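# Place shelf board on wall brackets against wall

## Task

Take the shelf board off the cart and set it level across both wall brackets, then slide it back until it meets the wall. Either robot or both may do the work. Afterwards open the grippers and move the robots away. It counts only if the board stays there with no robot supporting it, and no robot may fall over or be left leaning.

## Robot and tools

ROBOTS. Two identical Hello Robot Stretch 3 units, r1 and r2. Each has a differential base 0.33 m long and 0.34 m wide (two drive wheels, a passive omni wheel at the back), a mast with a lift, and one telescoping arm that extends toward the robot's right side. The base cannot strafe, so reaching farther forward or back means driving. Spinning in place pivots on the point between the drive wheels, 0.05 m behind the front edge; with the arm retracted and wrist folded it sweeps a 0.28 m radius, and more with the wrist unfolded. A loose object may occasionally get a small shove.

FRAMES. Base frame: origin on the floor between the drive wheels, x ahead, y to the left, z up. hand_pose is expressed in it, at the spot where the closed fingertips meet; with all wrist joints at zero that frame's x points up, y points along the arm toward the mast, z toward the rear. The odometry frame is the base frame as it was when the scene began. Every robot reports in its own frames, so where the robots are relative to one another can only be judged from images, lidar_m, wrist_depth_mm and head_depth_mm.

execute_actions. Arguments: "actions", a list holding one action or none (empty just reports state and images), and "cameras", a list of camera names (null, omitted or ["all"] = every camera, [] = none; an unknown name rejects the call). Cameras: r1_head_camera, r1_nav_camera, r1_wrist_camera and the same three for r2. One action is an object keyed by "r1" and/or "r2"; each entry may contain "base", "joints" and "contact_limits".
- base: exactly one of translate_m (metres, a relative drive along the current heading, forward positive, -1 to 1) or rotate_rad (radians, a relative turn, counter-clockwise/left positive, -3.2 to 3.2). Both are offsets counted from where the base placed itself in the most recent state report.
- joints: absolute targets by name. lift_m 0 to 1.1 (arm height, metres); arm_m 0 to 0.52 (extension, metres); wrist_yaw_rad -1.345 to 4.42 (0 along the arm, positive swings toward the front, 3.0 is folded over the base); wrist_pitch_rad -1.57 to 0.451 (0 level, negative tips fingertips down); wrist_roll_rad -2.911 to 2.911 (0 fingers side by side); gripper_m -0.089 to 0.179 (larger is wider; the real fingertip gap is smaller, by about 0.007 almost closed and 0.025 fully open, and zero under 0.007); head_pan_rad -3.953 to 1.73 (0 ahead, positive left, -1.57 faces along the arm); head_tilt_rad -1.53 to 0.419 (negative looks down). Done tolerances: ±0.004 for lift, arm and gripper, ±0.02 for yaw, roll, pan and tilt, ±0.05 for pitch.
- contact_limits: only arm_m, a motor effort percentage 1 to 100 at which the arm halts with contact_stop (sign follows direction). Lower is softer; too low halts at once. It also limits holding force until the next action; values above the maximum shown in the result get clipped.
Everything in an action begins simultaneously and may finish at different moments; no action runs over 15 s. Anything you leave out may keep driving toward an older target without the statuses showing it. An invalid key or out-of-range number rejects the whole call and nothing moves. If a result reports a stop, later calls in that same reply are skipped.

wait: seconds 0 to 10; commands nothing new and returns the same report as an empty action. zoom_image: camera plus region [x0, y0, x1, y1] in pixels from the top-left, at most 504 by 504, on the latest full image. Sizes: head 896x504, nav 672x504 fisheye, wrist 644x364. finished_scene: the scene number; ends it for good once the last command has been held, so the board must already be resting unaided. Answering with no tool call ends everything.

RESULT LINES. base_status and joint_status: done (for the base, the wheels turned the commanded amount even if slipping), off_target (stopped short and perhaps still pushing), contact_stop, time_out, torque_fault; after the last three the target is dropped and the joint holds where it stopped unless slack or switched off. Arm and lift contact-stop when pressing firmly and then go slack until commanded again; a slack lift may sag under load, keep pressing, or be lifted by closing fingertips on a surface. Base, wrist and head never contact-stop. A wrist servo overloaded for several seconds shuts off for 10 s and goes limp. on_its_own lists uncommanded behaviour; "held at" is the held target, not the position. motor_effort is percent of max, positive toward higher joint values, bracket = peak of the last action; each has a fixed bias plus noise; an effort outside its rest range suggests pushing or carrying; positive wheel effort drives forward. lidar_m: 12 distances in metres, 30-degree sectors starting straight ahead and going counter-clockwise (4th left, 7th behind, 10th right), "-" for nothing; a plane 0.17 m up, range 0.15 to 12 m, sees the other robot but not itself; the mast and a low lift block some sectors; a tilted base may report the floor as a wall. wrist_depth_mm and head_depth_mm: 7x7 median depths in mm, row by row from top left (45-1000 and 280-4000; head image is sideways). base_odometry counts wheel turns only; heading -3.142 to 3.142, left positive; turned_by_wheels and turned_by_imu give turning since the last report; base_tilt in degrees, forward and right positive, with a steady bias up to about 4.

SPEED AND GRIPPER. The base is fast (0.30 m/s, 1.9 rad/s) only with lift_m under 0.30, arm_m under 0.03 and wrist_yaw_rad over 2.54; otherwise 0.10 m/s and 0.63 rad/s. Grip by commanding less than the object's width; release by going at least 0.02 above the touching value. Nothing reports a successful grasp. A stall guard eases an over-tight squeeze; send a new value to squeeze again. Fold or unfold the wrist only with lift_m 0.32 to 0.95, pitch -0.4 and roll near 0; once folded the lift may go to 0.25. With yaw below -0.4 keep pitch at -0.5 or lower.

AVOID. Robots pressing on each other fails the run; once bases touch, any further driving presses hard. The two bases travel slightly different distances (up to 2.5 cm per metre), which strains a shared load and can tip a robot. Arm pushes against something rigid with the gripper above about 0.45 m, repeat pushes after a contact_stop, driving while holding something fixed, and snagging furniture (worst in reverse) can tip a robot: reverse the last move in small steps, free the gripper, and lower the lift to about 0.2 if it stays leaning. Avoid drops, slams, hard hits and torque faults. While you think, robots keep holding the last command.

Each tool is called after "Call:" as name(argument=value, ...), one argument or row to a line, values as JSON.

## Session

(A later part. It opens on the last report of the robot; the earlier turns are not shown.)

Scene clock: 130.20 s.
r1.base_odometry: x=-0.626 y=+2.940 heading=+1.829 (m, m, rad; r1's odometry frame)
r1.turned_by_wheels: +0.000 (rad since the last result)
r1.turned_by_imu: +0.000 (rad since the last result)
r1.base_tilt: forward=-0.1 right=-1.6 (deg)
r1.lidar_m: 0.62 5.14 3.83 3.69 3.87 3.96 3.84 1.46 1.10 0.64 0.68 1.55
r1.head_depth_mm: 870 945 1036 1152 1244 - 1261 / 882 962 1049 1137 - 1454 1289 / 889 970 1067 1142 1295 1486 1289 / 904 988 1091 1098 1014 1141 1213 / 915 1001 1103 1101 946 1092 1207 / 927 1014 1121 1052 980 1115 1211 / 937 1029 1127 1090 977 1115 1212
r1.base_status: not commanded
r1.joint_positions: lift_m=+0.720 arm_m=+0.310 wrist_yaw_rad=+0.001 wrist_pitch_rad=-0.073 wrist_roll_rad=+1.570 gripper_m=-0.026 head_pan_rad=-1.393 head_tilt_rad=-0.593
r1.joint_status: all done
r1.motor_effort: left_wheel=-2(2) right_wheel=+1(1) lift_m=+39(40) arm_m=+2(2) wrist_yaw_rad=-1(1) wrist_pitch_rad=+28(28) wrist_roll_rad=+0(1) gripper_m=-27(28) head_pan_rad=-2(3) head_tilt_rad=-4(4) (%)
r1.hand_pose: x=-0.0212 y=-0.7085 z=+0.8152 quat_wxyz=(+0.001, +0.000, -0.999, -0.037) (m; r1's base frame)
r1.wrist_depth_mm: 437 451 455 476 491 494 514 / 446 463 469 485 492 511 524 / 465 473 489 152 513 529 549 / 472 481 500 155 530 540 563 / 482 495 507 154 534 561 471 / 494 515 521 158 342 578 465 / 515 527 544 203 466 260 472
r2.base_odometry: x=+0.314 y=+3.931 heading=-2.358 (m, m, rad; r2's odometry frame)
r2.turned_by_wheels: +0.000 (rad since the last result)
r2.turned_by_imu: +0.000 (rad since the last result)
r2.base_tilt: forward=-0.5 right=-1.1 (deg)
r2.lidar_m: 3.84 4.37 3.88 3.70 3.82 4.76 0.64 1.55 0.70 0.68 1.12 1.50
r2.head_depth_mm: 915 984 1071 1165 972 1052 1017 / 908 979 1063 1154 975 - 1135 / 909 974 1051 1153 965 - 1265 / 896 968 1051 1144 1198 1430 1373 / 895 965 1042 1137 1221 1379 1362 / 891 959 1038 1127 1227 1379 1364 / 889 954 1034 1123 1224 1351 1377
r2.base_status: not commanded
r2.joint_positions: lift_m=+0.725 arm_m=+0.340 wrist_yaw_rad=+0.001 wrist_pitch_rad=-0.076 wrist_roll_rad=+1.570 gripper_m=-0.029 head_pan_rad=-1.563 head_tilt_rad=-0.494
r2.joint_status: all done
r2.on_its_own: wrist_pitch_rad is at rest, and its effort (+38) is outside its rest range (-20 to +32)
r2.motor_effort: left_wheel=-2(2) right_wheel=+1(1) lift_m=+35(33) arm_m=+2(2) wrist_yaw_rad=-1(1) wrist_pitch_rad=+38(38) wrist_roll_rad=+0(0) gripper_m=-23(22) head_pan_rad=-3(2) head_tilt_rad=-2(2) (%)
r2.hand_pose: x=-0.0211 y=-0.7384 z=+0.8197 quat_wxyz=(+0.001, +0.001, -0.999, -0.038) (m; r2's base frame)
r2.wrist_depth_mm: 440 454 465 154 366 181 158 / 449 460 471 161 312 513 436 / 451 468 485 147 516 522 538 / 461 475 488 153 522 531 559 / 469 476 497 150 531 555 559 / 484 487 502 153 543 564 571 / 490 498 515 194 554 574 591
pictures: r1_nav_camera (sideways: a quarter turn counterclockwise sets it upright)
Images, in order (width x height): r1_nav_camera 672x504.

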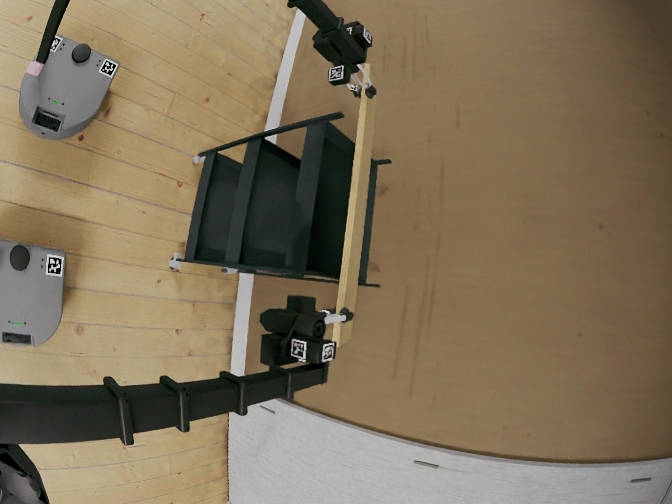

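Call:
execute_actions(
  actions=[
    {"r1":{"joints":{"lift_m":0.93}},"r2":{"joints":{"lift_m":0.935}}},
  ],
  cameras=[],
)

Call:
execute_actions(
  actions=[
    {"r1":{"base":{"translate_m":0.8}},"r2":{"base":{"translate_m":0.8}}},
  ],
  cameras=["r1_nav_camera","r2_nav_camera"],
)

Scene clock: 133.17 s.
r1.base_odometry: x=-0.626 y=+2.940 heading=+1.829 (m, m, rad; r1's odometry frame)
r1.turned_by_wheels: +0.000 (rad since the last result)
r1.turned_by_imu: +0.001 (rad since the last result)
r1.base_tilt: forward=-0.1 right=-1.7 (deg)
r1.lidar_m: 0.61 5.13 3.82 3.69 3.87 3.97 3.83 1.46 1.10 0.64 0.68 1.55
r1.head_depth_mm: 870 947 1005 1203 1296 1437 1299 / 879 959 1019 - 1287 1465 1294 / 889 973 1058 1042 875 1455 1295 / 902 986 1084 1100 845 1130 1211 / 914 998 1108 1110 848 1089 1216 / 926 1008 1119 1122 859 1117 1214 / 940 1028 1136 1144 878 1112 1210
r1.base_status: not commanded
r1.joint_positions: lift_m=+0.930 arm_m=+0.310 wrist_yaw_rad=+0.001 wrist_pitch_rad=-0.022 wrist_roll_rad=+1.571 gripper_m=-0.026 head_pan_rad=-1.393 head_tilt_rad=-0.593
r1.joint_status: all done
r1.motor_effort: left_wheel=-2(2) right_wheel=+1(0) lift_m=+35(45) arm_m=+2(2) wrist_yaw_rad=-1(1) wrist_pitch_rad=+9(35) wrist_roll_rad=+0(0) gripper_m=-17(28) head_pan_rad=-4(4) head_tilt_rad=-4(4) (%)
r1.hand_pose: x=-0.0212 y=-0.7103 z=+1.0384 quat_wxyz=(+0.000, +0.000, -1.000, -0.011) (m; r1's base frame)
r1.wrist_depth_mm: 443 456 461 462 469 482 487 / 456 467 469 480 489 496 504 / 473 482 483 501 492 513 511 / 489 489 503 509 522 530 520 / 504 504 510 519 540 539 397 / 516 520 531 - 544 547 437 / 528 543 552 552 561 567 342
r2.base_odometry: x=+0.314 y=+3.931 heading=-2.358 (m, m, rad; r2's odometry frame)
r2.turned_by_wheels: +0.000 (rad since the last result)
r2.turned_by_imu: +0.001 (rad since the last result)
r2.base_tilt: forward=-0.4 right=-1.0 (deg)
r2.lidar_m: 3.85 4.41 3.86 3.69 3.83 4.74 0.64 1.55 0.70 0.68 1.12 1.50
r2.head_depth_mm: 914 982 1069 1137 - 1058 1127 / 911 978 1050 - 914 1054 1134 / 906 974 1042 - 914 1328 1300 / 902 972 1049 - 902 1390 1364 / 891 961 1044 1133 1185 1380 1363 / 891 964 1037 1131 1230 1365 1374 / 886 950 1024 1122 1227 1356 1375
r2.base_status: not commanded
r2.joint_positions: lift_m=+0.935 arm_m=+0.340 wrist_yaw_rad=+0.001 wrist_pitch_rad=-0.022 wrist_roll_rad=+1.570 gripper_m=-0.029 head_pan_rad=-1.563 head_tilt_rad=-0.494
r2.joint_status: all done
r2.motor_effort: left_wheel=-3(2) right_wheel=+1(1) lift_m=+30(38) arm_m=+2(2) wrist_yaw_rad=-1(1) wrist_pitch_rad=+11(46) wrist_roll_rad=+0(0) gripper_m=-13(23) head_pan_rad=-2(2) head_tilt_rad=-2(3) (%)
r2.hand_pose: x=-0.0211 y=-0.7404 z=+1.0435 quat_wxyz=(+0.001, +0.000, -1.000, -0.012) (m; r2's base frame)
r2.wrist_depth_mm: 456 460 466 474 480 488 407 / 464 462 475 480 493 486 416 / 468 479 485 490 498 502 507 / 477 480 493 499 510 515 515 / 484 492 500 515 522 526 524 / 501 497 510 - 528 535 535 / 501 510 526 536 543 540 555
pictures: none
No camera images: the call's "cameras" was empty. Leave "cameras" out to get every camera's image.

Scene clock: 142.27 s.
r1.base_odometry: x=-0.831 y=+3.714 heading=+1.829 (m, m, rad; r1's odometry frame)
r1.turned_by_wheels: +0.000 (rad since the last result)
r1.turned_by_imu: +0.002 (rad since the last result)
r1.base_tilt: forward=-0.1 right=-1.7 (deg)
r1.lidar_m: 0.60 4.32 3.80 3.67 3.84 4.79 3.93 0.92 0.71 1.08 1.13 1.58
r1.head_depth_mm: 889 966 1020 946 879 1368 1237 / 896 973 1041 - 1334 1459 1282 / 906 991 1080 1240 1364 1476 1294 / 917 1007 1102 1225 1381 1497 1293 / 935 1020 1120 1247 1406 1523 1300 / 941 1028 1134 1268 1438 1529 1305 / 953 1041 1154 1299 1478 1524 1294
r1.base_status: done
r1.joint_positions: lift_m=+0.930 arm_m=+0.310 wrist_yaw_rad=+0.001 wrist_pitch_rad=-0.022 wrist_roll_rad=+1.571 gripper_m=-0.026 head_pan_rad=-1.393 head_tilt_rad=-0.593
r1.joint_status: not commanded
r1.motor_effort: left_wheel=-2(3) right_wheel=+1(7) lift_m=+35(35) arm_m=+2(2) wrist_yaw_rad=-1(1) wrist_pitch_rad=+9(9) wrist_roll_rad=-1(1) gripper_m=-16(16) head_pan_rad=-4(4) head_tilt_rad=-4(4) (%)
r1.hand_pose: x=-0.0212 y=-0.7103 z=+1.0384 quat_wxyz=(+0.000, +0.000, -1.000, -0.011) (m; r1's base frame)
r1.wrist_depth_mm: 472 470 482 480 483 500 496 / 486 486 493 495 509 510 509 / 496 502 498 522 517 531 526 / 505 515 521 534 535 547 551 / 521 526 533 524 555 564 577 / 529 546 540 - 568 576 587 / 544 561 567 574 583 591 604
r2.base_odometry: x=-0.253 y=+3.367 heading=-2.358 (m, m, rad; r2's odometry frame)
r2.turned_by_wheels: +0.000 (rad since the last result)
r2.turned_by_imu: +0.005 (rad since the last result)
r2.base_tilt: forward=-0.4 right=-1.0 (deg)
r2.lidar_m: 3.47 3.56 3.89 3.72 3.85 5.20 0.64 1.14 1.11 1.06 1.10 1.47
r2.head_depth_mm: 893 963 1047 1111 - 1407 1367 / 894 962 1036 - 1252 1384 1357 / 889 952 1027 - 1238 1372 1365 / 882 953 1034 - 1237 1369 1363 / 881 949 1024 1113 1223 1347 1371 / 878 942 1018 1111 1222 1343 1384 / 870 938 1012 1102 1207 1326 1377
r2.base_status: done
r2.joint_positions: lift_m=+0.935 arm_m=+0.340 wrist_yaw_rad=+0.001 wrist_pitch_rad=-0.022 wrist_roll_rad=+1.570 gripper_m=-0.029 head_pan_rad=-1.563 head_tilt_rad=-0.494
r2.joint_status: not commanded
r2.motor_effort: left_wheel=-3(4) right_wheel=+2(6) lift_m=+31(30) arm_m=+2(2) wrist_yaw_rad=-1(1) wrist_pitch_rad=+11(11) wrist_roll_rad=+0(0) gripper_m=-13(13) head_pan_rad=-2(2) head_tilt_rad=-2(3) (%)
r2.hand_pose: x=-0.0211 y=-0.7404 z=+1.0435 quat_wxyz=(+0.001, +0.000, -1.000, -0.012) (m; r2's base frame)
r2.wrist_depth_mm: 436 443 445 459 468 463 478 / 443 451 456 463 474 475 484 / 448 459 465 473 479 487 492 / 462 468 477 485 486 496 502 / 473 475 482 490 499 503 512 / 478 484 496 - 503 522 527 / 490 499 503 512 520 526 535
pictures: r1_nav_camera (sideways: a quarter turn counterclockwise sets it upright), r2_nav_camera (sideways: a quarter turn counterclockwise sets it upright)
Images, in order (width x height): r1_nav_camera 672x504, r2_nav_camera 672x504.

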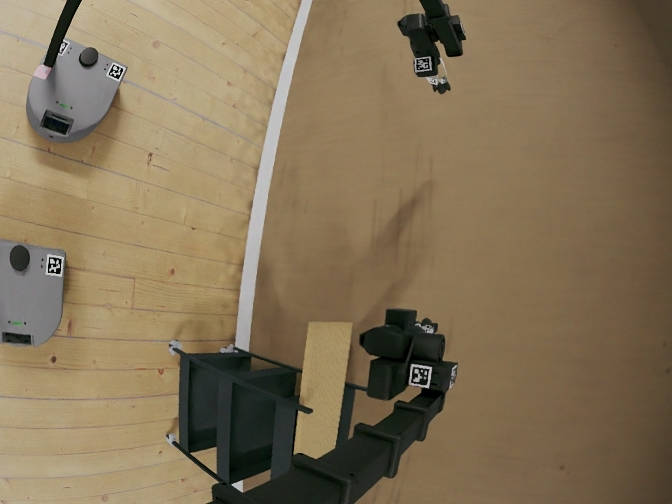

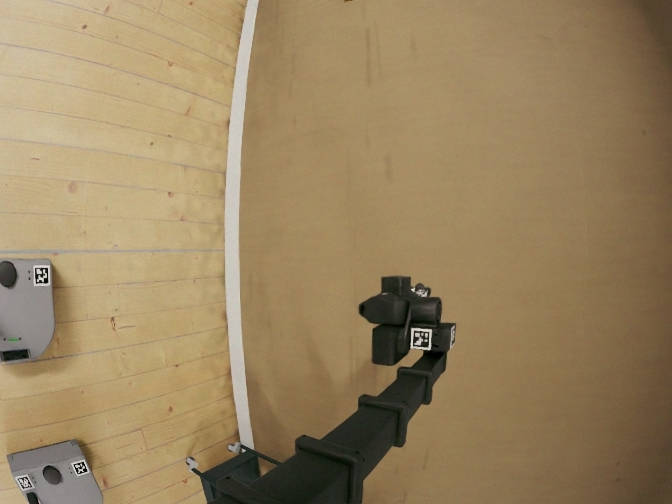

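Call:
execute_actions(
  actions=[
    {"r1":{"base":{"translate_m":-0.8},"joints":{"gripper_m":0.1}},"r2":{"base":{"translate_m":-0.8},"joints":{"gripper_m":0.1}}},
  ],
  cameras=["r1_nav_camera","r1_head_camera","r2_head_camera"],
)

Scene clock: 151.77 s.
r1.base_odometry: x=-0.626 y=+2.940 heading=+1.829 (m, m, rad; r1's odometry frame)
r1.turned_by_wheels: +0.000 (rad since the last result)
r1.turned_by_imu: +0.002 (rad since the last result)
r1.base_tilt: forward=-0.1 right=-1.6 (deg)
r1.lidar_m: 0.61 5.10 3.83 3.68 3.88 3.96 3.84 1.45 1.10 0.64 0.68 1.55
r1.head_depth_mm: 872 942 1000 1195 1290 1439 1297 / 882 959 - - 1288 1453 1292 / 890 971 1056 1047 877 1471 1293 / 900 980 1079 1113 852 1131 1211 / 916 995 1095 1105 848 1086 1218 / 925 1010 1118 1123 859 1122 1214 / 936 1024 1134 1105 879 1114 1204
r1.base_status: done
r1.joint_positions: lift_m=+0.930 arm_m=+0.310 wrist_yaw_rad=+0.001 wrist_pitch_rad=-0.022 wrist_roll_rad=+1.571 gripper_m=+0.100 head_pan_rad=-1.393 head_tilt_rad=-0.593
r1.joint_status: all done
r1.motor_effort: left_wheel=-1(7) right_wheel=+1(0) lift_m=+35(35) arm_m=+3(3) wrist_yaw_rad=-1(1) wrist_pitch_rad=+8(8) wrist_roll_rad=-1(1) gripper_m=+1(92) head_pan_rad=-4(4) head_tilt_rad=-4(4) (%)
r1.hand_pose: x=-0.0212 y=-0.7103 z=+1.0384 quat_wxyz=(+0.000, +0.000, -1.000, -0.011) (m; r1's base frame)
r1.wrist_depth_mm: 453 455 466 477 471 483 489 / 468 475 478 485 489 498 503 / 476 490 477 494 496 509 508 / 496 496 509 507 514 520 526 / 506 502 512 525 524 540 402 / 518 520 534 535 543 553 432 / 537 537 544 557 563 572 341
r2.base_odometry: x=+0.314 y=+3.931 heading=-2.358 (m, m, rad; r2's odometry frame)
r2.turned_by_wheels: +0.000 (rad since the last result)
r2.turned_by_imu: -0.001 (rad since the last result)
r2.base_tilt: forward=-0.5 right=-1.0 (deg)
r2.lidar_m: 3.86 4.40 3.88 3.69 3.82 4.74 0.64 1.55 0.70 0.68 1.12 1.50
r2.head_depth_mm: 915 984 1068 1135 - 1052 1135 / 913 979 1049 - 916 1053 1133 / 907 976 1045 - 913 1318 1295 / 900 965 1044 - 902 1382 1369 / 897 965 1040 1136 1199 1386 1366 / 891 954 1035 1127 1245 1368 1370 / 891 954 1033 1120 1222 1344 1377
r2.base_status: done
r2.joint_positions: lift_m=+0.935 arm_m=+0.340 wrist_yaw_rad=+0.001 wrist_pitch_rad=-0.022 wrist_roll_rad=+1.570 gripper_m=+0.100 head_pan_rad=-1.563 head_tilt_rad=-0.494
r2.joint_status: all done
r2.motor_effort: left_wheel=-2(9) right_wheel=+2(3) lift_m=+30(30) arm_m=+2(2) wrist_yaw_rad=-1(0) wrist_pitch_rad=+11(11) wrist_roll_rad=+0(1) gripper_m=+1(91) head_pan_rad=-2(1) head_tilt_rad=-2(2) (%)
r2.hand_pose: x=-0.0211 y=-0.7404 z=+1.0435 quat_wxyz=(+0.001, +0.000, -1.000, -0.012) (m; r2's base frame)
r2.wrist_depth_mm: 456 462 469 478 478 486 405 / 462 467 479 482 492 498 416 / 470 476 482 488 506 505 510 / 477 485 491 498 511 512 518 / 486 491 500 510 519 526 529 / 495 495 512 512 521 536 530 / 507 513 521 529 542 541 551
pictures: r1_head_camera (sideways: a quarter turn clockwise sets it upright), r1_nav_camera (sideways: a quarter turn counterclockwise sets it upright), r2_head_camera (sideways: a quarter turn clockwise sets it upright)
Images, in order (width x height): r1_head_camera 896x504, r1_nav_camera 672x504, r2_head_camera 896x504.

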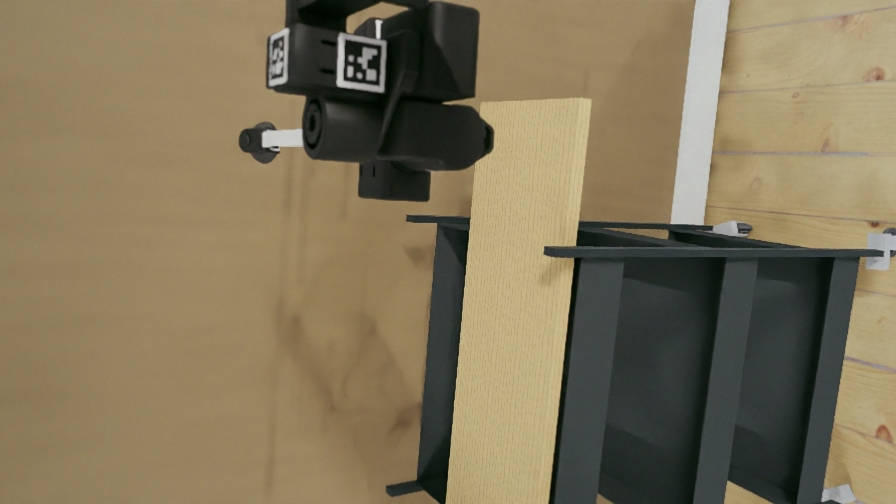

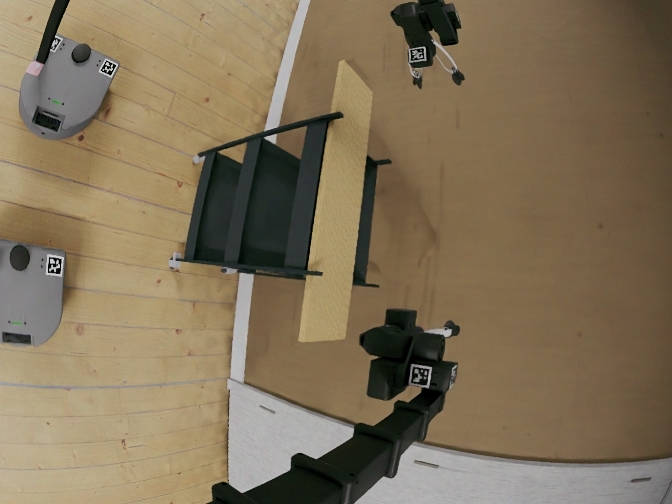

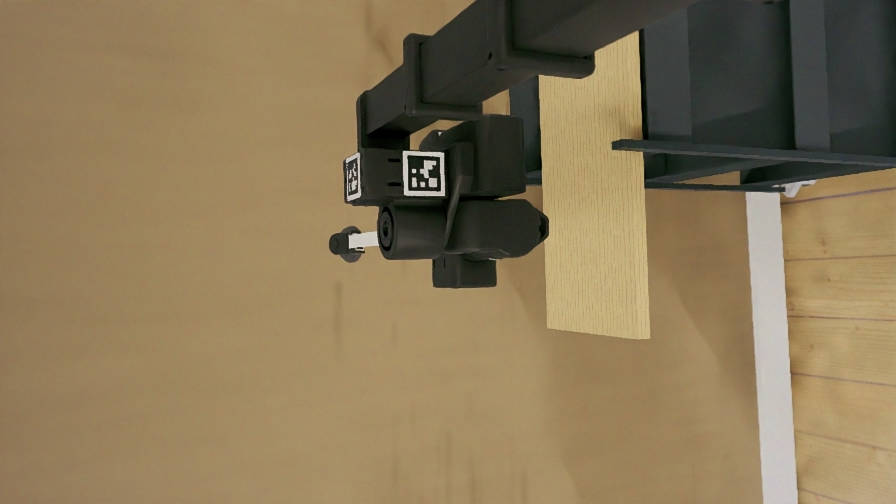

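Call:
execute_actions(
  actions=[
    {"r1":{"joints":{"arm_m":0.18}},"r2":{"joints":{"arm_m":0.18}}},
  ],
  cameras=[],
)

Call:
execute_actions(
  actions=[
    {"r1":{"joints":{"lift_m":0.66}},"r2":{"joints":{"lift_m":0.665}}},
  ],
  cameras=[],
)

Call:
execute_actions(
  actions=[
    {"r1":{"joints":{"arm_m":0.3},"contact_limits":{"arm_m":15}},"r2":{"joints":{"arm_m":0.31},"contact_limits":{"arm_m":15}}},
  ],
  cameras=[],
)

Call:
execute_actions(
  actions=[
    {"r1":{"joints":{"gripper_m":-0.065}},"r2":{"joints":{"gripper_m":-0.065}}},
  ],
  cameras=["r1_head_camera","r2_head_camera"],
)

Call:
execute_actions(
  actions=[
    {"r1":{"joints":{"lift_m":0.76}},"r2":{"joints":{"lift_m":0.765}}},
  ],
  cameras=[],
)

Call:
execute_actions(
  actions=[
    {"r1":{"joints":{"lift_m":0.85}},"r2":{"joints":{"lift_m":0.855}}},
  ],
  cameras=[],
)

Call:
execute_actions(
  actions=[
    {"r1":{"joints":{"lift_m":0.93}},"r2":{"joints":{"lift_m":0.935}}},
  ],
  cameras=["r1_nav_camera"],
)

Scene clock: 156.83 s.
r1.base_odometry: x=-0.626 y=+2.940 heading=+1.829 (m, m, rad; r1's odometry frame)
r1.turned_by_wheels: +0.000 (rad since the last result)
r1.turned_by_imu: +0.001 (rad since the last result)
r1.base_tilt: forward=-0.1 right=-1.7 (deg)
r1.lidar_m: 0.61 5.13 3.84 3.69 3.87 3.95 3.82 1.46 1.10 0.64 0.67 1.55
r1.head_depth_mm: 870 948 1023 - - 1440 1297 / 878 961 1050 - - 1449 1288 / 890 967 1073 1148 1373 1482 1284 / 903 983 1085 1111 848 1126 1215 / 909 1000 1104 1113 846 1085 1212 / 928 1013 1113 1122 858 1115 1215 / 938 1025 1139 1105 875 1122 1215
r1.base_status: not commanded
r1.joint_positions: lift_m=+0.930 arm_m=+0.180 wrist_yaw_rad=+0.001 wrist_pitch_rad=-0.022 wrist_roll_rad=+1.571 gripper_m=+0.100 head_pan_rad=-1.393 head_tilt_rad=-0.593
r1.joint_status: all done
r1.motor_effort: left_wheel=-1(1) right_wheel=+1(1) lift_m=+35(35) arm_m=-2(3) wrist_yaw_rad=+0(1) wrist_pitch_rad=+8(9) wrist_roll_rad=-1(1) gripper_m=+1(0) head_pan_rad=-4(4) head_tilt_rad=-5(4) (%)
r1.hand_pose: x=-0.0212 y=-0.5810 z=+1.0384 quat_wxyz=(+0.000, +0.000, -1.000, -0.011) (m; r1's base frame)
r1.wrist_depth_mm: 562 572 577 598 597 589 612 / 577 588 594 601 614 617 619 / 594 598 613 620 642 632 332 / 616 616 617 636 634 638 336 / 625 638 641 652 659 578 339 / 648 651 669 674 684 447 339 / 662 688 699 696 710 610 346
r2.base_odometry: x=+0.314 y=+3.931 heading=-2.358 (m, m, rad; r2's odometry frame)
r2.turned_by_wheels: +0.000 (rad since the last result)
r2.turned_by_imu: +0.001 (rad since the last result)
r2.base_tilt: forward=-0.5 right=-1.1 (deg)
r2.lidar_m: 3.88 4.40 3.87 3.70 3.83 4.75 0.64 1.56 0.70 0.68 1.12 1.50
r2.head_depth_mm: 912 987 1066 1143 - 1089 1129 / 907 978 1062 1124 - 1106 1126 / 902 976 1050 1135 - 1328 1292 / 904 969 1048 1148 - 1407 1359 / 896 962 1039 1131 1192 1375 1371 / 897 958 1038 1131 1235 1365 1374 / 887 956 1025 1120 1222 1356 1371
r2.base_status: not commanded
r2.joint_positions: lift_m=+0.935 arm_m=+0.180 wrist_yaw_rad=+0.001 wrist_pitch_rad=-0.022 wrist_roll_rad=+1.570 gripper_m=+0.100 head_pan_rad=-1.563 head_tilt_rad=-0.494
r2.joint_status: all done
r2.motor_effort: left_wheel=-2(2) right_wheel=+2(2) lift_m=+31(31) arm_m=-3(2) wrist_yaw_rad=-1(0) wrist_pitch_rad=+11(11) wrist_roll_rad=+0(0) gripper_m=+1(1) head_pan_rad=-2(2) head_tilt_rad=-3(3) (%)
r2.hand_pose: x=-0.0211 y=-0.5809 z=+1.0436 quat_wxyz=(+0.001, +0.000, -1.000, -0.011) (m; r2's base frame)
r2.wrist_depth_mm: 601 613 615 628 637 564 345 / 615 616 628 645 644 572 346 / 618 626 641 646 652 563 338 / 638 640 651 658 665 680 340 / 642 642 659 675 670 490 336 / 651 659 666 682 693 715 333 / 671 669 676 702 711 725 727
pictures: none
No camera images: the call's "cameras" was empty. Leave "cameras" out to get every camera's image.

Scene clock: 160.13 s.
r1.base_odometry: x=-0.626 y=+2.940 heading=+1.829 (m, m, rad; r1's odometry frame)
r1.turned_by_wheels: +0.000 (rad since the last result)
r1.turned_by_imu: +0.001 (rad since the last result)
r1.base_tilt: forward=-0.1 right=-1.7 (deg)
r1.lidar_m: 0.61 5.13 3.81 3.70 3.87 3.98 3.82 1.46 1.10 0.64 0.68 1.55
r1.head_depth_mm: 870 953 1035 1149 1291 1441 - / 882 962 1055 1147 1282 1469 - / 891 977 1068 1161 877 1465 - / 901 986 1088 1113 848 1134 1189 / 913 995 1097 1106 851 1096 1209 / 921 1009 1120 1120 861 1115 1202 / 940 1024 1134 1109 878 1120 1214
r1.base_status: not commanded
r1.joint_positions: lift_m=+0.660 arm_m=+0.180 wrist_yaw_rad=+0.001 wrist_pitch_rad=-0.022 wrist_roll_rad=+1.571 gripper_m=+0.100 head_pan_rad=-1.393 head_tilt_rad=-0.593
r1.joint_status: all done
r1.motor_effort: left_wheel=-1(2) right_wheel=+1(0) lift_m=+22(31) arm_m=-3(3) wrist_yaw_rad=-1(0) wrist_pitch_rad=+9(8) wrist_roll_rad=+0(1) gripper_m=+0(0) head_pan_rad=-4(4) head_tilt_rad=-4(4) (%)
r1.hand_pose: x=-0.0212 y=-0.5810 z=+0.7690 quat_wxyz=(+0.000, +0.000, -1.000, -0.011) (m; r1's base frame)
r1.wrist_depth_mm: 564 566 583 595 595 602 608 / 579 594 601 596 609 618 626 / 599 602 619 613 637 642 645 / 607 622 629 634 638 663 665 / 625 633 645 637 556 578 585 / 646 646 673 669 337 562 433 / 675 671 688 251 246 246 257
r2.base_odometry: x=+0.314 y=+3.931 heading=-2.358 (m, m, rad; r2's odometry frame)
r2.turned_by_wheels: +0.000 (rad since the last result)
r2.turned_by_imu: +0.001 (rad since the last result)
r2.base_tilt: forward=-0.4 right=-1.0 (deg)
r2.lidar_m: 3.86 4.40 3.88 3.70 3.83 4.74 0.64 1.55 0.70 0.68 1.12 1.50
r2.head_depth_mm: 916 984 1072 1168 912 1051 1122 / 910 983 1066 1160 916 1055 1023 / 907 970 1054 1149 919 1331 1333 / 898 966 1050 1146 923 1387 1446 / 898 966 1037 1134 1197 1373 1370 / 892 958 1034 1126 1233 1364 1373 / 885 955 1024 1121 1228 1357 1368
r2.base_status: not commanded
r2.joint_positions: lift_m=+0.665 arm_m=+0.180 wrist_yaw_rad=+0.001 wrist_pitch_rad=-0.022 wrist_roll_rad=+1.570 gripper_m=+0.100 head_pan_rad=-1.563 head_tilt_rad=-0.494
r2.joint_status: all done
r2.motor_effort: left_wheel=-2(2) right_wheel=+2(2) lift_m=+24(23) arm_m=-3(3) wrist_yaw_rad=-1(1) wrist_pitch_rad=+11(11) wrist_roll_rad=+0(0) gripper_m=+1(1) head_pan_rad=-1(2) head_tilt_rad=-2(2) (%)
r2.hand_pose: x=-0.0211 y=-0.5809 z=+0.7739 quat_wxyz=(+0.001, +0.000, -1.000, -0.011) (m; r2's base frame)
r2.wrist_depth_mm: 603 610 617 622 236 553 440 / 612 610 630 317 316 540 386 / 625 619 635 633 655 656 676 / 630 640 647 647 674 677 687 / 645 645 663 672 691 706 691 / 655 663 676 673 679 705 718 / 660 681 691 697 706 720 730
pictures: none
No camera images: the call's "cameras" was empty. Leave "cameras" out to get every camera's image.

Scene clock: 162.33 s.
r1.base_odometry: x=-0.626 y=+2.940 heading=+1.829 (m, m, rad; r1's odometry frame)
r1.turned_by_wheels: +0.000 (rad since the last result)
r1.turned_by_imu: +0.001 (rad since the last result)
r1.base_tilt: forward=-0.1 right=-1.7 (deg)
r1.lidar_m: 0.62 5.16 3.81 3.70 3.88 3.95 3.83 1.45 1.10 0.64 0.68 1.55
r1.head_depth_mm: 870 946 1040 1149 1286 - - / 882 962 1054 1151 1242 - 1293 / 892 971 1065 1156 848 1460 1297 / 904 981 1082 1107 848 1131 1211 / 915 997 1106 1115 848 1088 1211 / 928 1016 1124 1127 862 1114 1211 / 941 1025 1135 1111 877 1116 1208
r1.base_status: not commanded
r1.joint_positions: lift_m=+0.660 arm_m=+0.300 wrist_yaw_rad=+0.001 wrist_pitch_rad=-0.030 wrist_roll_rad=+1.571 gripper_m=+0.100 head_pan_rad=-1.393 head_tilt_rad=-0.593
r1.joint_status: all done
r1.motor_effort: left_wheel=-2(1) right_wheel=+1(1) lift_m=+23(23) arm_m=+4(5) wrist_yaw_rad=-1(1) wrist_pitch_rad=+11(12) wrist_roll_rad=+0(0) gripper_m=-2(2) head_pan_rad=-3(4) head_tilt_rad=-4(4) (%)
r1.contact_limits: arm_m 15 (drawing in: default 17, maximum 28; extending or still: default 23, maximum 38)
r1.hand_pose: x=-0.0212 y=-0.6999 z=+0.7671 quat_wxyz=(+0.000, +0.000, -1.000, -0.015) (m; r1's base frame)
r1.wrist_depth_mm: 458 463 471 485 485 496 501 / 469 476 483 490 498 505 517 / 480 478 500 501 107 534 526 / 492 504 513 513 111 530 548 / 515 510 519 444 114 466 452 / 517 539 533 542 118 479 429 / 536 567 557 568 124 588 435
r2.base_odometry: x=+0.314 y=+3.931 heading=-2.358 (m, m, rad; r2's odometry frame)
r2.turned_by_wheels: +0.000 (rad since the last result)
r2.turned_by_imu: +0.001 (rad since the last result)
r2.base_tilt: forward=-0.4 right=-1.1 (deg)
r2.lidar_m: 3.87 4.42 3.88 3.69 3.82 4.76 0.64 1.56 0.70 0.68 1.12 1.50
r2.head_depth_mm: 913 989 1068 1166 907 1054 1078 / 911 980 1063 1159 917 827 - / 901 974 1055 1147 915 1243 1262 / 899 967 1049 1140 920 1361 1327 / 899 960 1040 1133 1194 1377 1372 / 892 961 1039 1129 1242 1382 1368 / 885 954 1029 1122 1223 1360 1375
r2.base_status: not commanded
r2.joint_positions: lift_m=+0.665 arm_m=+0.310 wrist_yaw_rad=+0.001 wrist_pitch_rad=-0.022 wrist_roll_rad=+1.570 gripper_m=+0.100 head_pan_rad=-1.563 head_tilt_rad=-0.494
r2.joint_status: all done
r2.motor_effort: left_wheel=-2(2) right_wheel=+1(2) lift_m=+24(24) arm_m=+3(4) wrist_yaw_rad=-1(0) wrist_pitch_rad=+10(11) wrist_roll_rad=+0(0) gripper_m=+1(1) head_pan_rad=-2(2) head_tilt_rad=-2(2) (%)
r2.contact_limits: arm_m 15 (drawing in: default 20, maximum 33; extending or still: default 27, maximum 45)
r2.hand_pose: x=-0.0211 y=-0.7103 z=+0.7739 quat_wxyz=(+0.001, +0.000, -1.000, -0.011) (m; r2's base frame)
r2.wrist_depth_mm: 483 486 495 493 125 163 402 / 495 496 508 509 132 528 421 / 498 506 511 508 130 537 540 / 507 513 524 523 133 548 549 / 523 524 530 529 135 559 568 / 520 529 547 540 137 563 577 / 534 545 555 553 142 578 582
pictures: none
No camera images: the call's "cameras" was empty. Leave "cameras" out to get every camera's image.

Scene clock: 164.47 s.
r1.base_odometry: x=-0.626 y=+2.940 heading=+1.829 (m, m, rad; r1's odometry frame)
r1.turned_by_wheels: +0.000 (rad since the last result)
r1.turned_by_imu: +0.000 (rad since the last result)
r1.base_tilt: forward=-0.2 right=-1.6 (deg)
r1.lidar_m: 0.61 5.14 3.81 3.71 3.87 3.97 3.83 1.45 1.10 0.64 0.67 1.55
r1.head_depth_mm: 868 944 1040 1154 1285 - - / 882 957 1052 1150 1267 - 1289 / 891 974 1062 1155 859 1449 1287 / 901 981 1079 1102 846 1138 1208 / 910 997 1098 1108 852 1093 1214 / 926 1015 1120 1120 852 1117 1216 / 938 1023 1136 1139 871 1119 1215
r1.base_status: not commanded
r1.joint_positions: lift_m=+0.660 arm_m=+0.300 wrist_yaw_rad=-0.001 wrist_pitch_rad=-0.057 wrist_roll_rad=+1.571 gripper_m=-0.063 head_pan_rad=-1.393 head_tilt_rad=-0.593
r1.joint_status: all done
r1.motor_effort: left_wheel=-2(2) right_wheel=+1(1) lift_m=+26(26) arm_m=+3(4) wrist_yaw_rad=+1(1) wrist_pitch_rad=+22(22) wrist_roll_rad=+0(1) gripper_m=-52(99) head_pan_rad=-3(4) head_tilt_rad=-4(5) (%)
r1.hand_pose: x=-0.0215 y=-0.6991 z=+0.7598 quat_wxyz=(+0.000, +0.000, -1.000, -0.029) (m; r1's base frame)
r1.wrist_depth_mm: 446 464 469 477 498 500 507 / 460 471 484 494 509 519 539 / 482 486 499 108 525 527 550 / 486 499 504 112 534 546 562 / 489 515 522 115 546 477 475 / 514 531 534 118 569 571 408 / 528 546 556 178 241 505 415
r2.base_odometry: x=+0.314 y=+3.931 heading=-2.358 (m, m, rad; r2's odometry frame)
r2.turned_by_wheels: +0.000 (rad since the last result)
r2.turned_by_imu: +0.001 (rad since the last result)
r2.base_tilt: forward=-0.5 right=-1.0 (deg)
r2.lidar_m: 3.88 4.38 3.88 3.70 3.82 4.73 0.64 1.55 0.70 0.68 1.12 1.50
r2.head_depth_mm: 912 986 1065 1161 937 1053 1078 / 912 980 1061 1156 938 825 - / 900 972 1054 1144 899 1238 1261 / 902 968 1049 1141 904 1357 1330 / 899 959 1045 1136 1187 1381 1365 / 891 956 1036 1130 1237 1371 1374 / 887 950 1033 1114 1223 1354 1370
r2.base_status: not commanded
r2.joint_positions: lift_m=+0.665 arm_m=+0.310 wrist_yaw_rad=+0.001 wrist_pitch_rad=-0.056 wrist_roll_rad=+1.570 gripper_m=-0.063 head_pan_rad=-1.563 head_tilt_rad=-0.494
r2.joint_status: all done
r2.motor_effort: left_wheel=-1(2) right_wheel=+1(1) lift_m=+28(28) arm_m=+0(3) wrist_yaw_rad=-1(1) wrist_pitch_rad=+27(28) wrist_roll_rad=+0(0) gripper_m=-33(100) head_pan_rad=-2(3) head_tilt_rad=-1(2) (%)
r2.hand_pose: x=-0.0211 y=-0.7095 z=+0.7651 quat_wxyz=(+0.001, +0.000, -1.000, -0.028) (m; r2's base frame)
r2.wrist_depth_mm: 473 483 498 122 170 165 365 / 480 493 497 124 382 531 396 / 487 498 506 126 537 547 566 / 494 504 522 521 544 562 568 / 508 514 533 132 558 574 592 / 514 521 532 133 562 578 605 / 520 528 549 138 583 592 608
pictures: r1_head_camera (sideways: a quarter turn clockwise sets it upright), r2_head_camera (sideways: a quarter turn clockwise sets it upright)
Images, in order (width x height): r1_head_camera 896x504, r2_head_camera 896x504.

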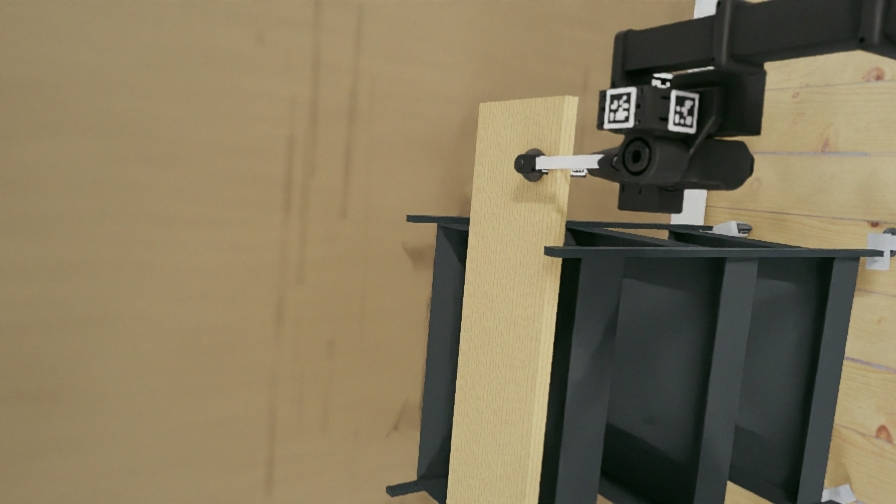

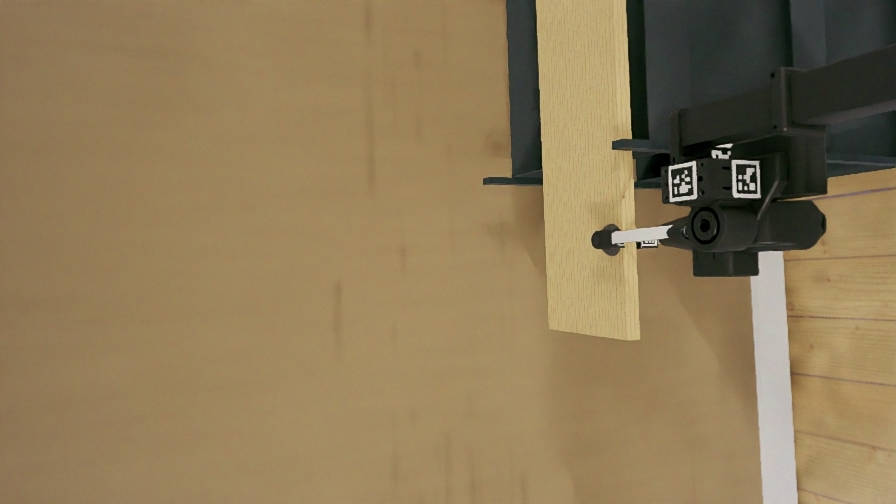

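Scene clock: 166.63 s.
r1.base_odometry: x=-0.626 y=+2.940 heading=+1.829 (m, m, rad; r1's odometry frame)
r1.turned_by_wheels: +0.000 (rad since the last result)
r1.turned_by_imu: +0.001 (rad since the last result)
r1.base_tilt: forward=-0.1 right=-1.7 (deg)
r1.lidar_m: 0.61 5.14 3.83 3.69 3.87 3.95 3.82 1.46 1.10 0.64 0.67 1.55
r1.head_depth_mm: 871 949 1041 1151 - 1454 1284 / 886 952 1054 1132 - 1463 1291 / 894 971 1061 1131 1299 1467 1290 / 901 990 1082 922 980 1127 1211 / 915 1000 1101 1051 946 1090 1208 / 925 1014 1120 1053 972 1121 1210 / 936 1022 1130 970 980 1117 1210
r1.base_status: not commanded
r1.joint_positions: lift_m=+0.759 arm_m=+0.300 wrist_yaw_rad=+0.000 wrist_pitch_rad=-0.118 wrist_roll_rad=+1.571 gripper_m=-0.051 head_pan_rad=-1.393 head_tilt_rad=-0.593
r1.joint_status: all done
r1.on_its_own: gripper_m is held at -0.053, not at your -0.065, by its stall guard, which is still easing; wrist_pitch_rad is at rest, and its effort (+44) is outside its rest range (-20 to +32)
r1.motor_effort: left_wheel=-1(2) right_wheel=+1(1) lift_m=+41(43) arm_m=+2(3) wrist_yaw_rad=-1(1) wrist_pitch_rad=+44(46) wrist_roll_rad=-1(0) gripper_m=-45(50) head_pan_rad=-3(4) head_tilt_rad=-4(4) (%)
r1.hand_pose: x=-0.0213 y=-0.6964 z=+0.8439 quat_wxyz=(+0.000, +0.000, -0.998, -0.059) (m; r1's base frame)
r1.wrist_depth_mm: 440 452 469 493 516 532 544 / 452 463 478 491 521 544 565 / 459 472 494 108 527 556 573 / 469 482 502 111 552 577 598 / 486 496 510 114 552 574 497 / 496 518 527 118 342 593 485 / 506 527 554 128 492 248 471
r2.base_odometry: x=+0.314 y=+3.931 heading=-2.358 (m, m, rad; r2's odometry frame)
r2.turned_by_wheels: +0.000 (rad since the last result)
r2.turned_by_imu: +0.000 (rad since the last result)
r2.base_tilt: forward=-0.4 right=-1.1 (deg)
r2.lidar_m: 3.85 4.41 3.87 3.69 3.82 4.75 0.64 1.56 0.70 0.68 1.12 1.50
r2.head_depth_mm: 913 983 1063 1166 936 840 - / 907 983 1056 1154 868 - 1131 / 907 976 1058 1145 880 1346 1286 / 902 970 1049 1142 1051 1431 1362 / 898 967 1042 1134 1211 1385 1363 / 892 963 1034 1135 1240 1366 1362 / 889 957 1021 1122 1228 1364 1374
r2.base_status: not commanded
r2.joint_positions: lift_m=+0.765 arm_m=+0.310 wrist_yaw_rad=+0.000 wrist_pitch_rad=-0.126 wrist_roll_rad=+1.570 gripper_m=-0.053 head_pan_rad=-1.563 head_tilt_rad=-0.495
r2.joint_status: all done
r2.on_its_own: gripper_m is held at -0.055, not at your -0.065, by its stall guard, which is still easing; wrist_pitch_rad is at rest, and its effort (+62) is outside its rest range (-20 to +32)
r2.motor_effort: left_wheel=-2(4) right_wheel=+2(3) lift_m=+38(42) arm_m=-2(3) wrist_yaw_rad=-1(1) wrist_pitch_rad=+62(65) wrist_roll_rad=+0(0) gripper_m=-34(37) head_pan_rad=-1(2) head_tilt_rad=-1(2) (%)
r2.hand_pose: x=-0.0213 y=-0.7063 z=+0.8469 quat_wxyz=(+0.001, +0.000, -0.998, -0.063) (m; r2's base frame)
r2.wrist_depth_mm: 451 474 489 124 433 134 127 / 461 477 495 127 444 296 461 / 468 488 504 514 557 582 614 / 472 496 519 527 560 599 624 / 482 502 524 135 580 607 640 / 494 511 532 136 592 614 659 / 501 523 545 150 604 631 666
pictures: none
No camera images: the call's "cameras" was empty. Leave "cameras" out to get every camera's image.

Scene clock: 168.30 s.
r1.base_odometry: x=-0.626 y=+2.940 heading=+1.829 (m, m, rad; r1's odometry frame)
r1.turned_by_wheels: +0.000 (rad since the last result)
r1.turned_by_imu: +0.000 (rad since the last result)
r1.base_tilt: forward=-0.1 right=-1.6 (deg)
r1.lidar_m: 0.62 5.13 3.80 3.70 3.86 3.94 3.83 1.45 1.10 0.64 0.68 1.55
r1.head_depth_mm: 871 948 1042 - 1331 1430 1290 / 880 962 1053 - 1351 1453 1301 / 893 974 1071 867 1363 1469 1288 / 905 983 1084 1054 980 1132 1222 / 918 997 1109 1055 942 1091 1208 / 923 1013 1106 1092 985 1112 1221 / 934 1020 1120 1086 972 1121 1208
r1.base_status: not commanded
r1.joint_positions: lift_m=+0.849 arm_m=+0.300 wrist_yaw_rad=+0.000 wrist_pitch_rad=-0.121 wrist_roll_rad=+1.571 gripper_m=-0.043 head_pan_rad=-1.393 head_tilt_rad=-0.593
r1.joint_status: all done
r1.on_its_own: gripper_m is held at -0.045, not at your -0.065, by its stall guard, which is still easing; wrist_pitch_rad is at rest, and its effort (+46) is outside its rest range (-20 to +32)
r1.motor_effort: left_wheel=-1(1) right_wheel=+0(0) lift_m=+41(44) arm_m=+1(2) wrist_yaw_rad=-1(1) wrist_pitch_rad=+46(46) wrist_roll_rad=+0(1) gripper_m=-42(45) head_pan_rad=-4(3) head_tilt_rad=-4(4) (%)
r1.hand_pose: x=-0.0213 y=-0.6962 z=+0.9331 quat_wxyz=(+0.000, +0.000, -0.998, -0.061) (m; r1's base frame)
r1.wrist_depth_mm: 435 455 474 492 513 527 551 / 447 468 476 494 520 548 572 / 463 470 492 108 539 556 587 / 471 477 506 111 553 582 595 / 473 494 524 114 540 502 526 / 489 510 530 117 480 380 512 / 502 527 552 124 589 409 258
r2.base_odometry: x=+0.314 y=+3.931 heading=-2.358 (m, m, rad; r2's odometry frame)
r2.turned_by_wheels: +0.000 (rad since the last result)
r2.turned_by_imu: +0.000 (rad since the last result)
r2.base_tilt: forward=-0.4 right=-1.0 (deg)
r2.lidar_m: 3.88 4.41 3.85 3.68 3.81 4.75 0.64 1.55 0.70 0.68 1.12 1.50
r2.head_depth_mm: 911 983 1066 1122 1114 - 1141 / 906 978 1055 1124 - 1056 1132 / 906 980 1057 1127 - 1328 1290 / 902 965 1050 1123 - 1386 1361 / 894 966 1044 1111 1243 1381 1352 / 889 956 1040 1130 1237 1370 1376 / 887 952 1027 1121 1219 1361 1377
r2.base_status: not commanded
r2.joint_positions: lift_m=+0.855 arm_m=+0.310 wrist_yaw_rad=+0.000 wrist_pitch_rad=-0.125 wrist_roll_rad=+1.570 gripper_m=-0.047 head_pan_rad=-1.563 head_tilt_rad=-0.495
r2.joint_status: all done
r2.on_its_own: gripper_m is held at -0.048, not at your -0.065, by its stall guard, which is still easing; wrist_pitch_rad is at rest, and its effort (+62) is outside its rest range (-20 to +32)
r2.motor_effort: left_wheel=-2(2) right_wheel=+2(2) lift_m=+37(40) arm_m=-2(2) wrist_yaw_rad=+1(0) wrist_pitch_rad=+62(63) wrist_roll_rad=+0(0) gripper_m=-32(34) head_pan_rad=-2(1) head_tilt_rad=-1(2) (%)
r2.hand_pose: x=-0.0213 y=-0.7064 z=+0.9373 quat_wxyz=(+0.001, +0.000, -0.998, -0.063) (m; r2's base frame)
r2.wrist_depth_mm: 455 476 490 124 527 418 303 / 463 478 500 127 536 420 321 / 465 489 503 204 553 581 608 / 470 498 515 526 568 602 627 / 485 502 527 135 573 609 639 / 493 513 527 136 594 613 647 / 503 523 554 141 603 624 660
pictures: none
No camera images: the call's "cameras" was empty. Leave "cameras" out to get every camera's image.

Scene clock: 169.87 s.
r1.base_odometry: x=-0.626 y=+2.940 heading=+1.829 (m, m, rad; r1's odometry frame)
r1.turned_by_wheels: +0.000 (rad since the last result)
r1.turned_by_imu: +0.000 (rad since the last result)
r1.base_tilt: forward=-0.2 right=-1.6 (deg)
r1.lidar_m: 0.61 5.13 3.84 3.70 3.88 3.97 3.84 1.45 1.10 0.64 0.67 1.55
r1.head_depth_mm: 868 945 1005 - 1292 1439 1287 / 884 960 1022 - 1324 1458 1294 / 895 971 1032 1218 1334 1464 1297 / 903 990 1053 1124 978 1133 1215 / 912 994 1066 1125 944 1087 1210 / 925 1013 1074 1134 981 1116 1213 / 936 1025 1110 1132 977 1122 1210
r1.base_status: not commanded
r1.joint_positions: lift_m=+0.929 arm_m=+0.300 wrist_yaw_rad=+0.000 wrist_pitch_rad=-0.123 wrist_roll_rad=+1.571 gripper_m=-0.036 head_pan_rad=-1.393 head_tilt_rad=-0.593
r1.joint_status: all done
r1.on_its_own: gripper_m is held at -0.038, not at your -0.065, by its stall guard, which is still easing; wrist_pitch_rad is at rest, and its effort (+46) is outside its rest range (-20 to +32)
r1.motor_effort: left_wheel=-1(2) right_wheel=+0(1) lift_m=+41(41) arm_m=+2(2) wrist_yaw_rad=-1(1) wrist_pitch_rad=+46(47) wrist_roll_rad=+0(1) gripper_m=-39(42) head_pan_rad=-3(4) head_tilt_rad=-4(4) (%)
r1.hand_pose: x=-0.0213 y=-0.6961 z=+1.0125 quat_wxyz=(+0.000, +0.000, -0.998, -0.062) (m; r1's base frame)
r1.wrist_depth_mm: 435 446 465 487 506 533 552 / 447 466 478 500 526 544 576 / 452 470 493 108 552 558 589 / 466 490 507 112 549 579 599 / 482 492 516 115 569 496 603 / 491 514 525 118 578 502 356 / 510 524 564 123 595 516 384
r2.base_odometry: x=+0.314 y=+3.931 heading=-2.358 (m, m, rad; r2's odometry frame)
r2.turned_by_wheels: +0.000 (rad since the last result)
r2.turned_by_imu: +0.000 (rad since the last result)
r2.base_tilt: forward=-0.4 right=-1.0 (deg)
r2.lidar_m: 3.85 4.38 3.86 3.69 3.83 4.76 0.64 1.56 0.70 0.68 1.12 1.51
r2.head_depth_mm: 910 987 1067 1121 - 1056 1127 / 908 978 1058 - 1013 1055 1130 / 907 975 1042 - 1261 1331 1290 / 901 969 1051 1097 1277 1386 1359 / 897 958 1038 1101 1240 1381 1370 / 888 959 1042 1127 1230 1371 1372 / 889 953 1027 1116 1226 1352 1367
r2.base_status: not commanded
r2.joint_positions: lift_m=+0.935 arm_m=+0.310 wrist_yaw_rad=+0.000 wrist_pitch_rad=-0.123 wrist_roll_rad=+1.570 gripper_m=-0.037 head_pan_rad=-1.563 head_tilt_rad=-0.495
r2.joint_status: all done
r2.on_its_own: gripper_m is held at -0.038, not at your -0.065, by its stall guard, which is still easing; wrist_pitch_rad is at rest, and its effort (+61) is outside its rest range (-20 to +32)
r2.motor_effort: left_wheel=-2(1) right_wheel=+2(2) lift_m=+38(37) arm_m=-2(2) wrist_yaw_rad=+0(0) wrist_pitch_rad=+61(62) wrist_roll_rad=+0(0) gripper_m=-23(31) head_pan_rad=-2(2) head_tilt_rad=-2(3) (%)
r2.hand_pose: x=-0.0213 y=-0.7065 z=+1.0178 quat_wxyz=(+0.001, +0.000, -0.998, -0.062) (m; r2's base frame)
r2.wrist_depth_mm: 450 475 489 125 529 471 388 / 456 477 499 127 546 477 383 / 469 480 508 167 548 572 607 / 476 493 515 522 566 588 623 / 484 501 527 134 579 598 638 / 494 515 527 137 588 615 654 / 498 522 545 142 594 629 661
pictures: r1_nav_camera (sideways: a quarter turn counterclockwise sets it upright)
Images, in order (width x height): r1_nav_camera 672x504.

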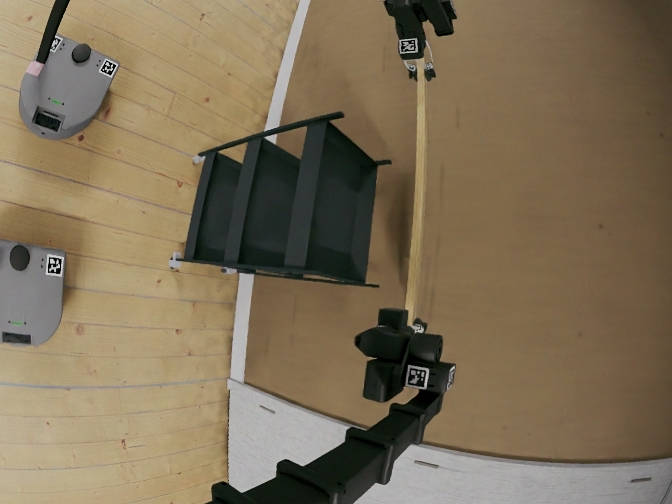

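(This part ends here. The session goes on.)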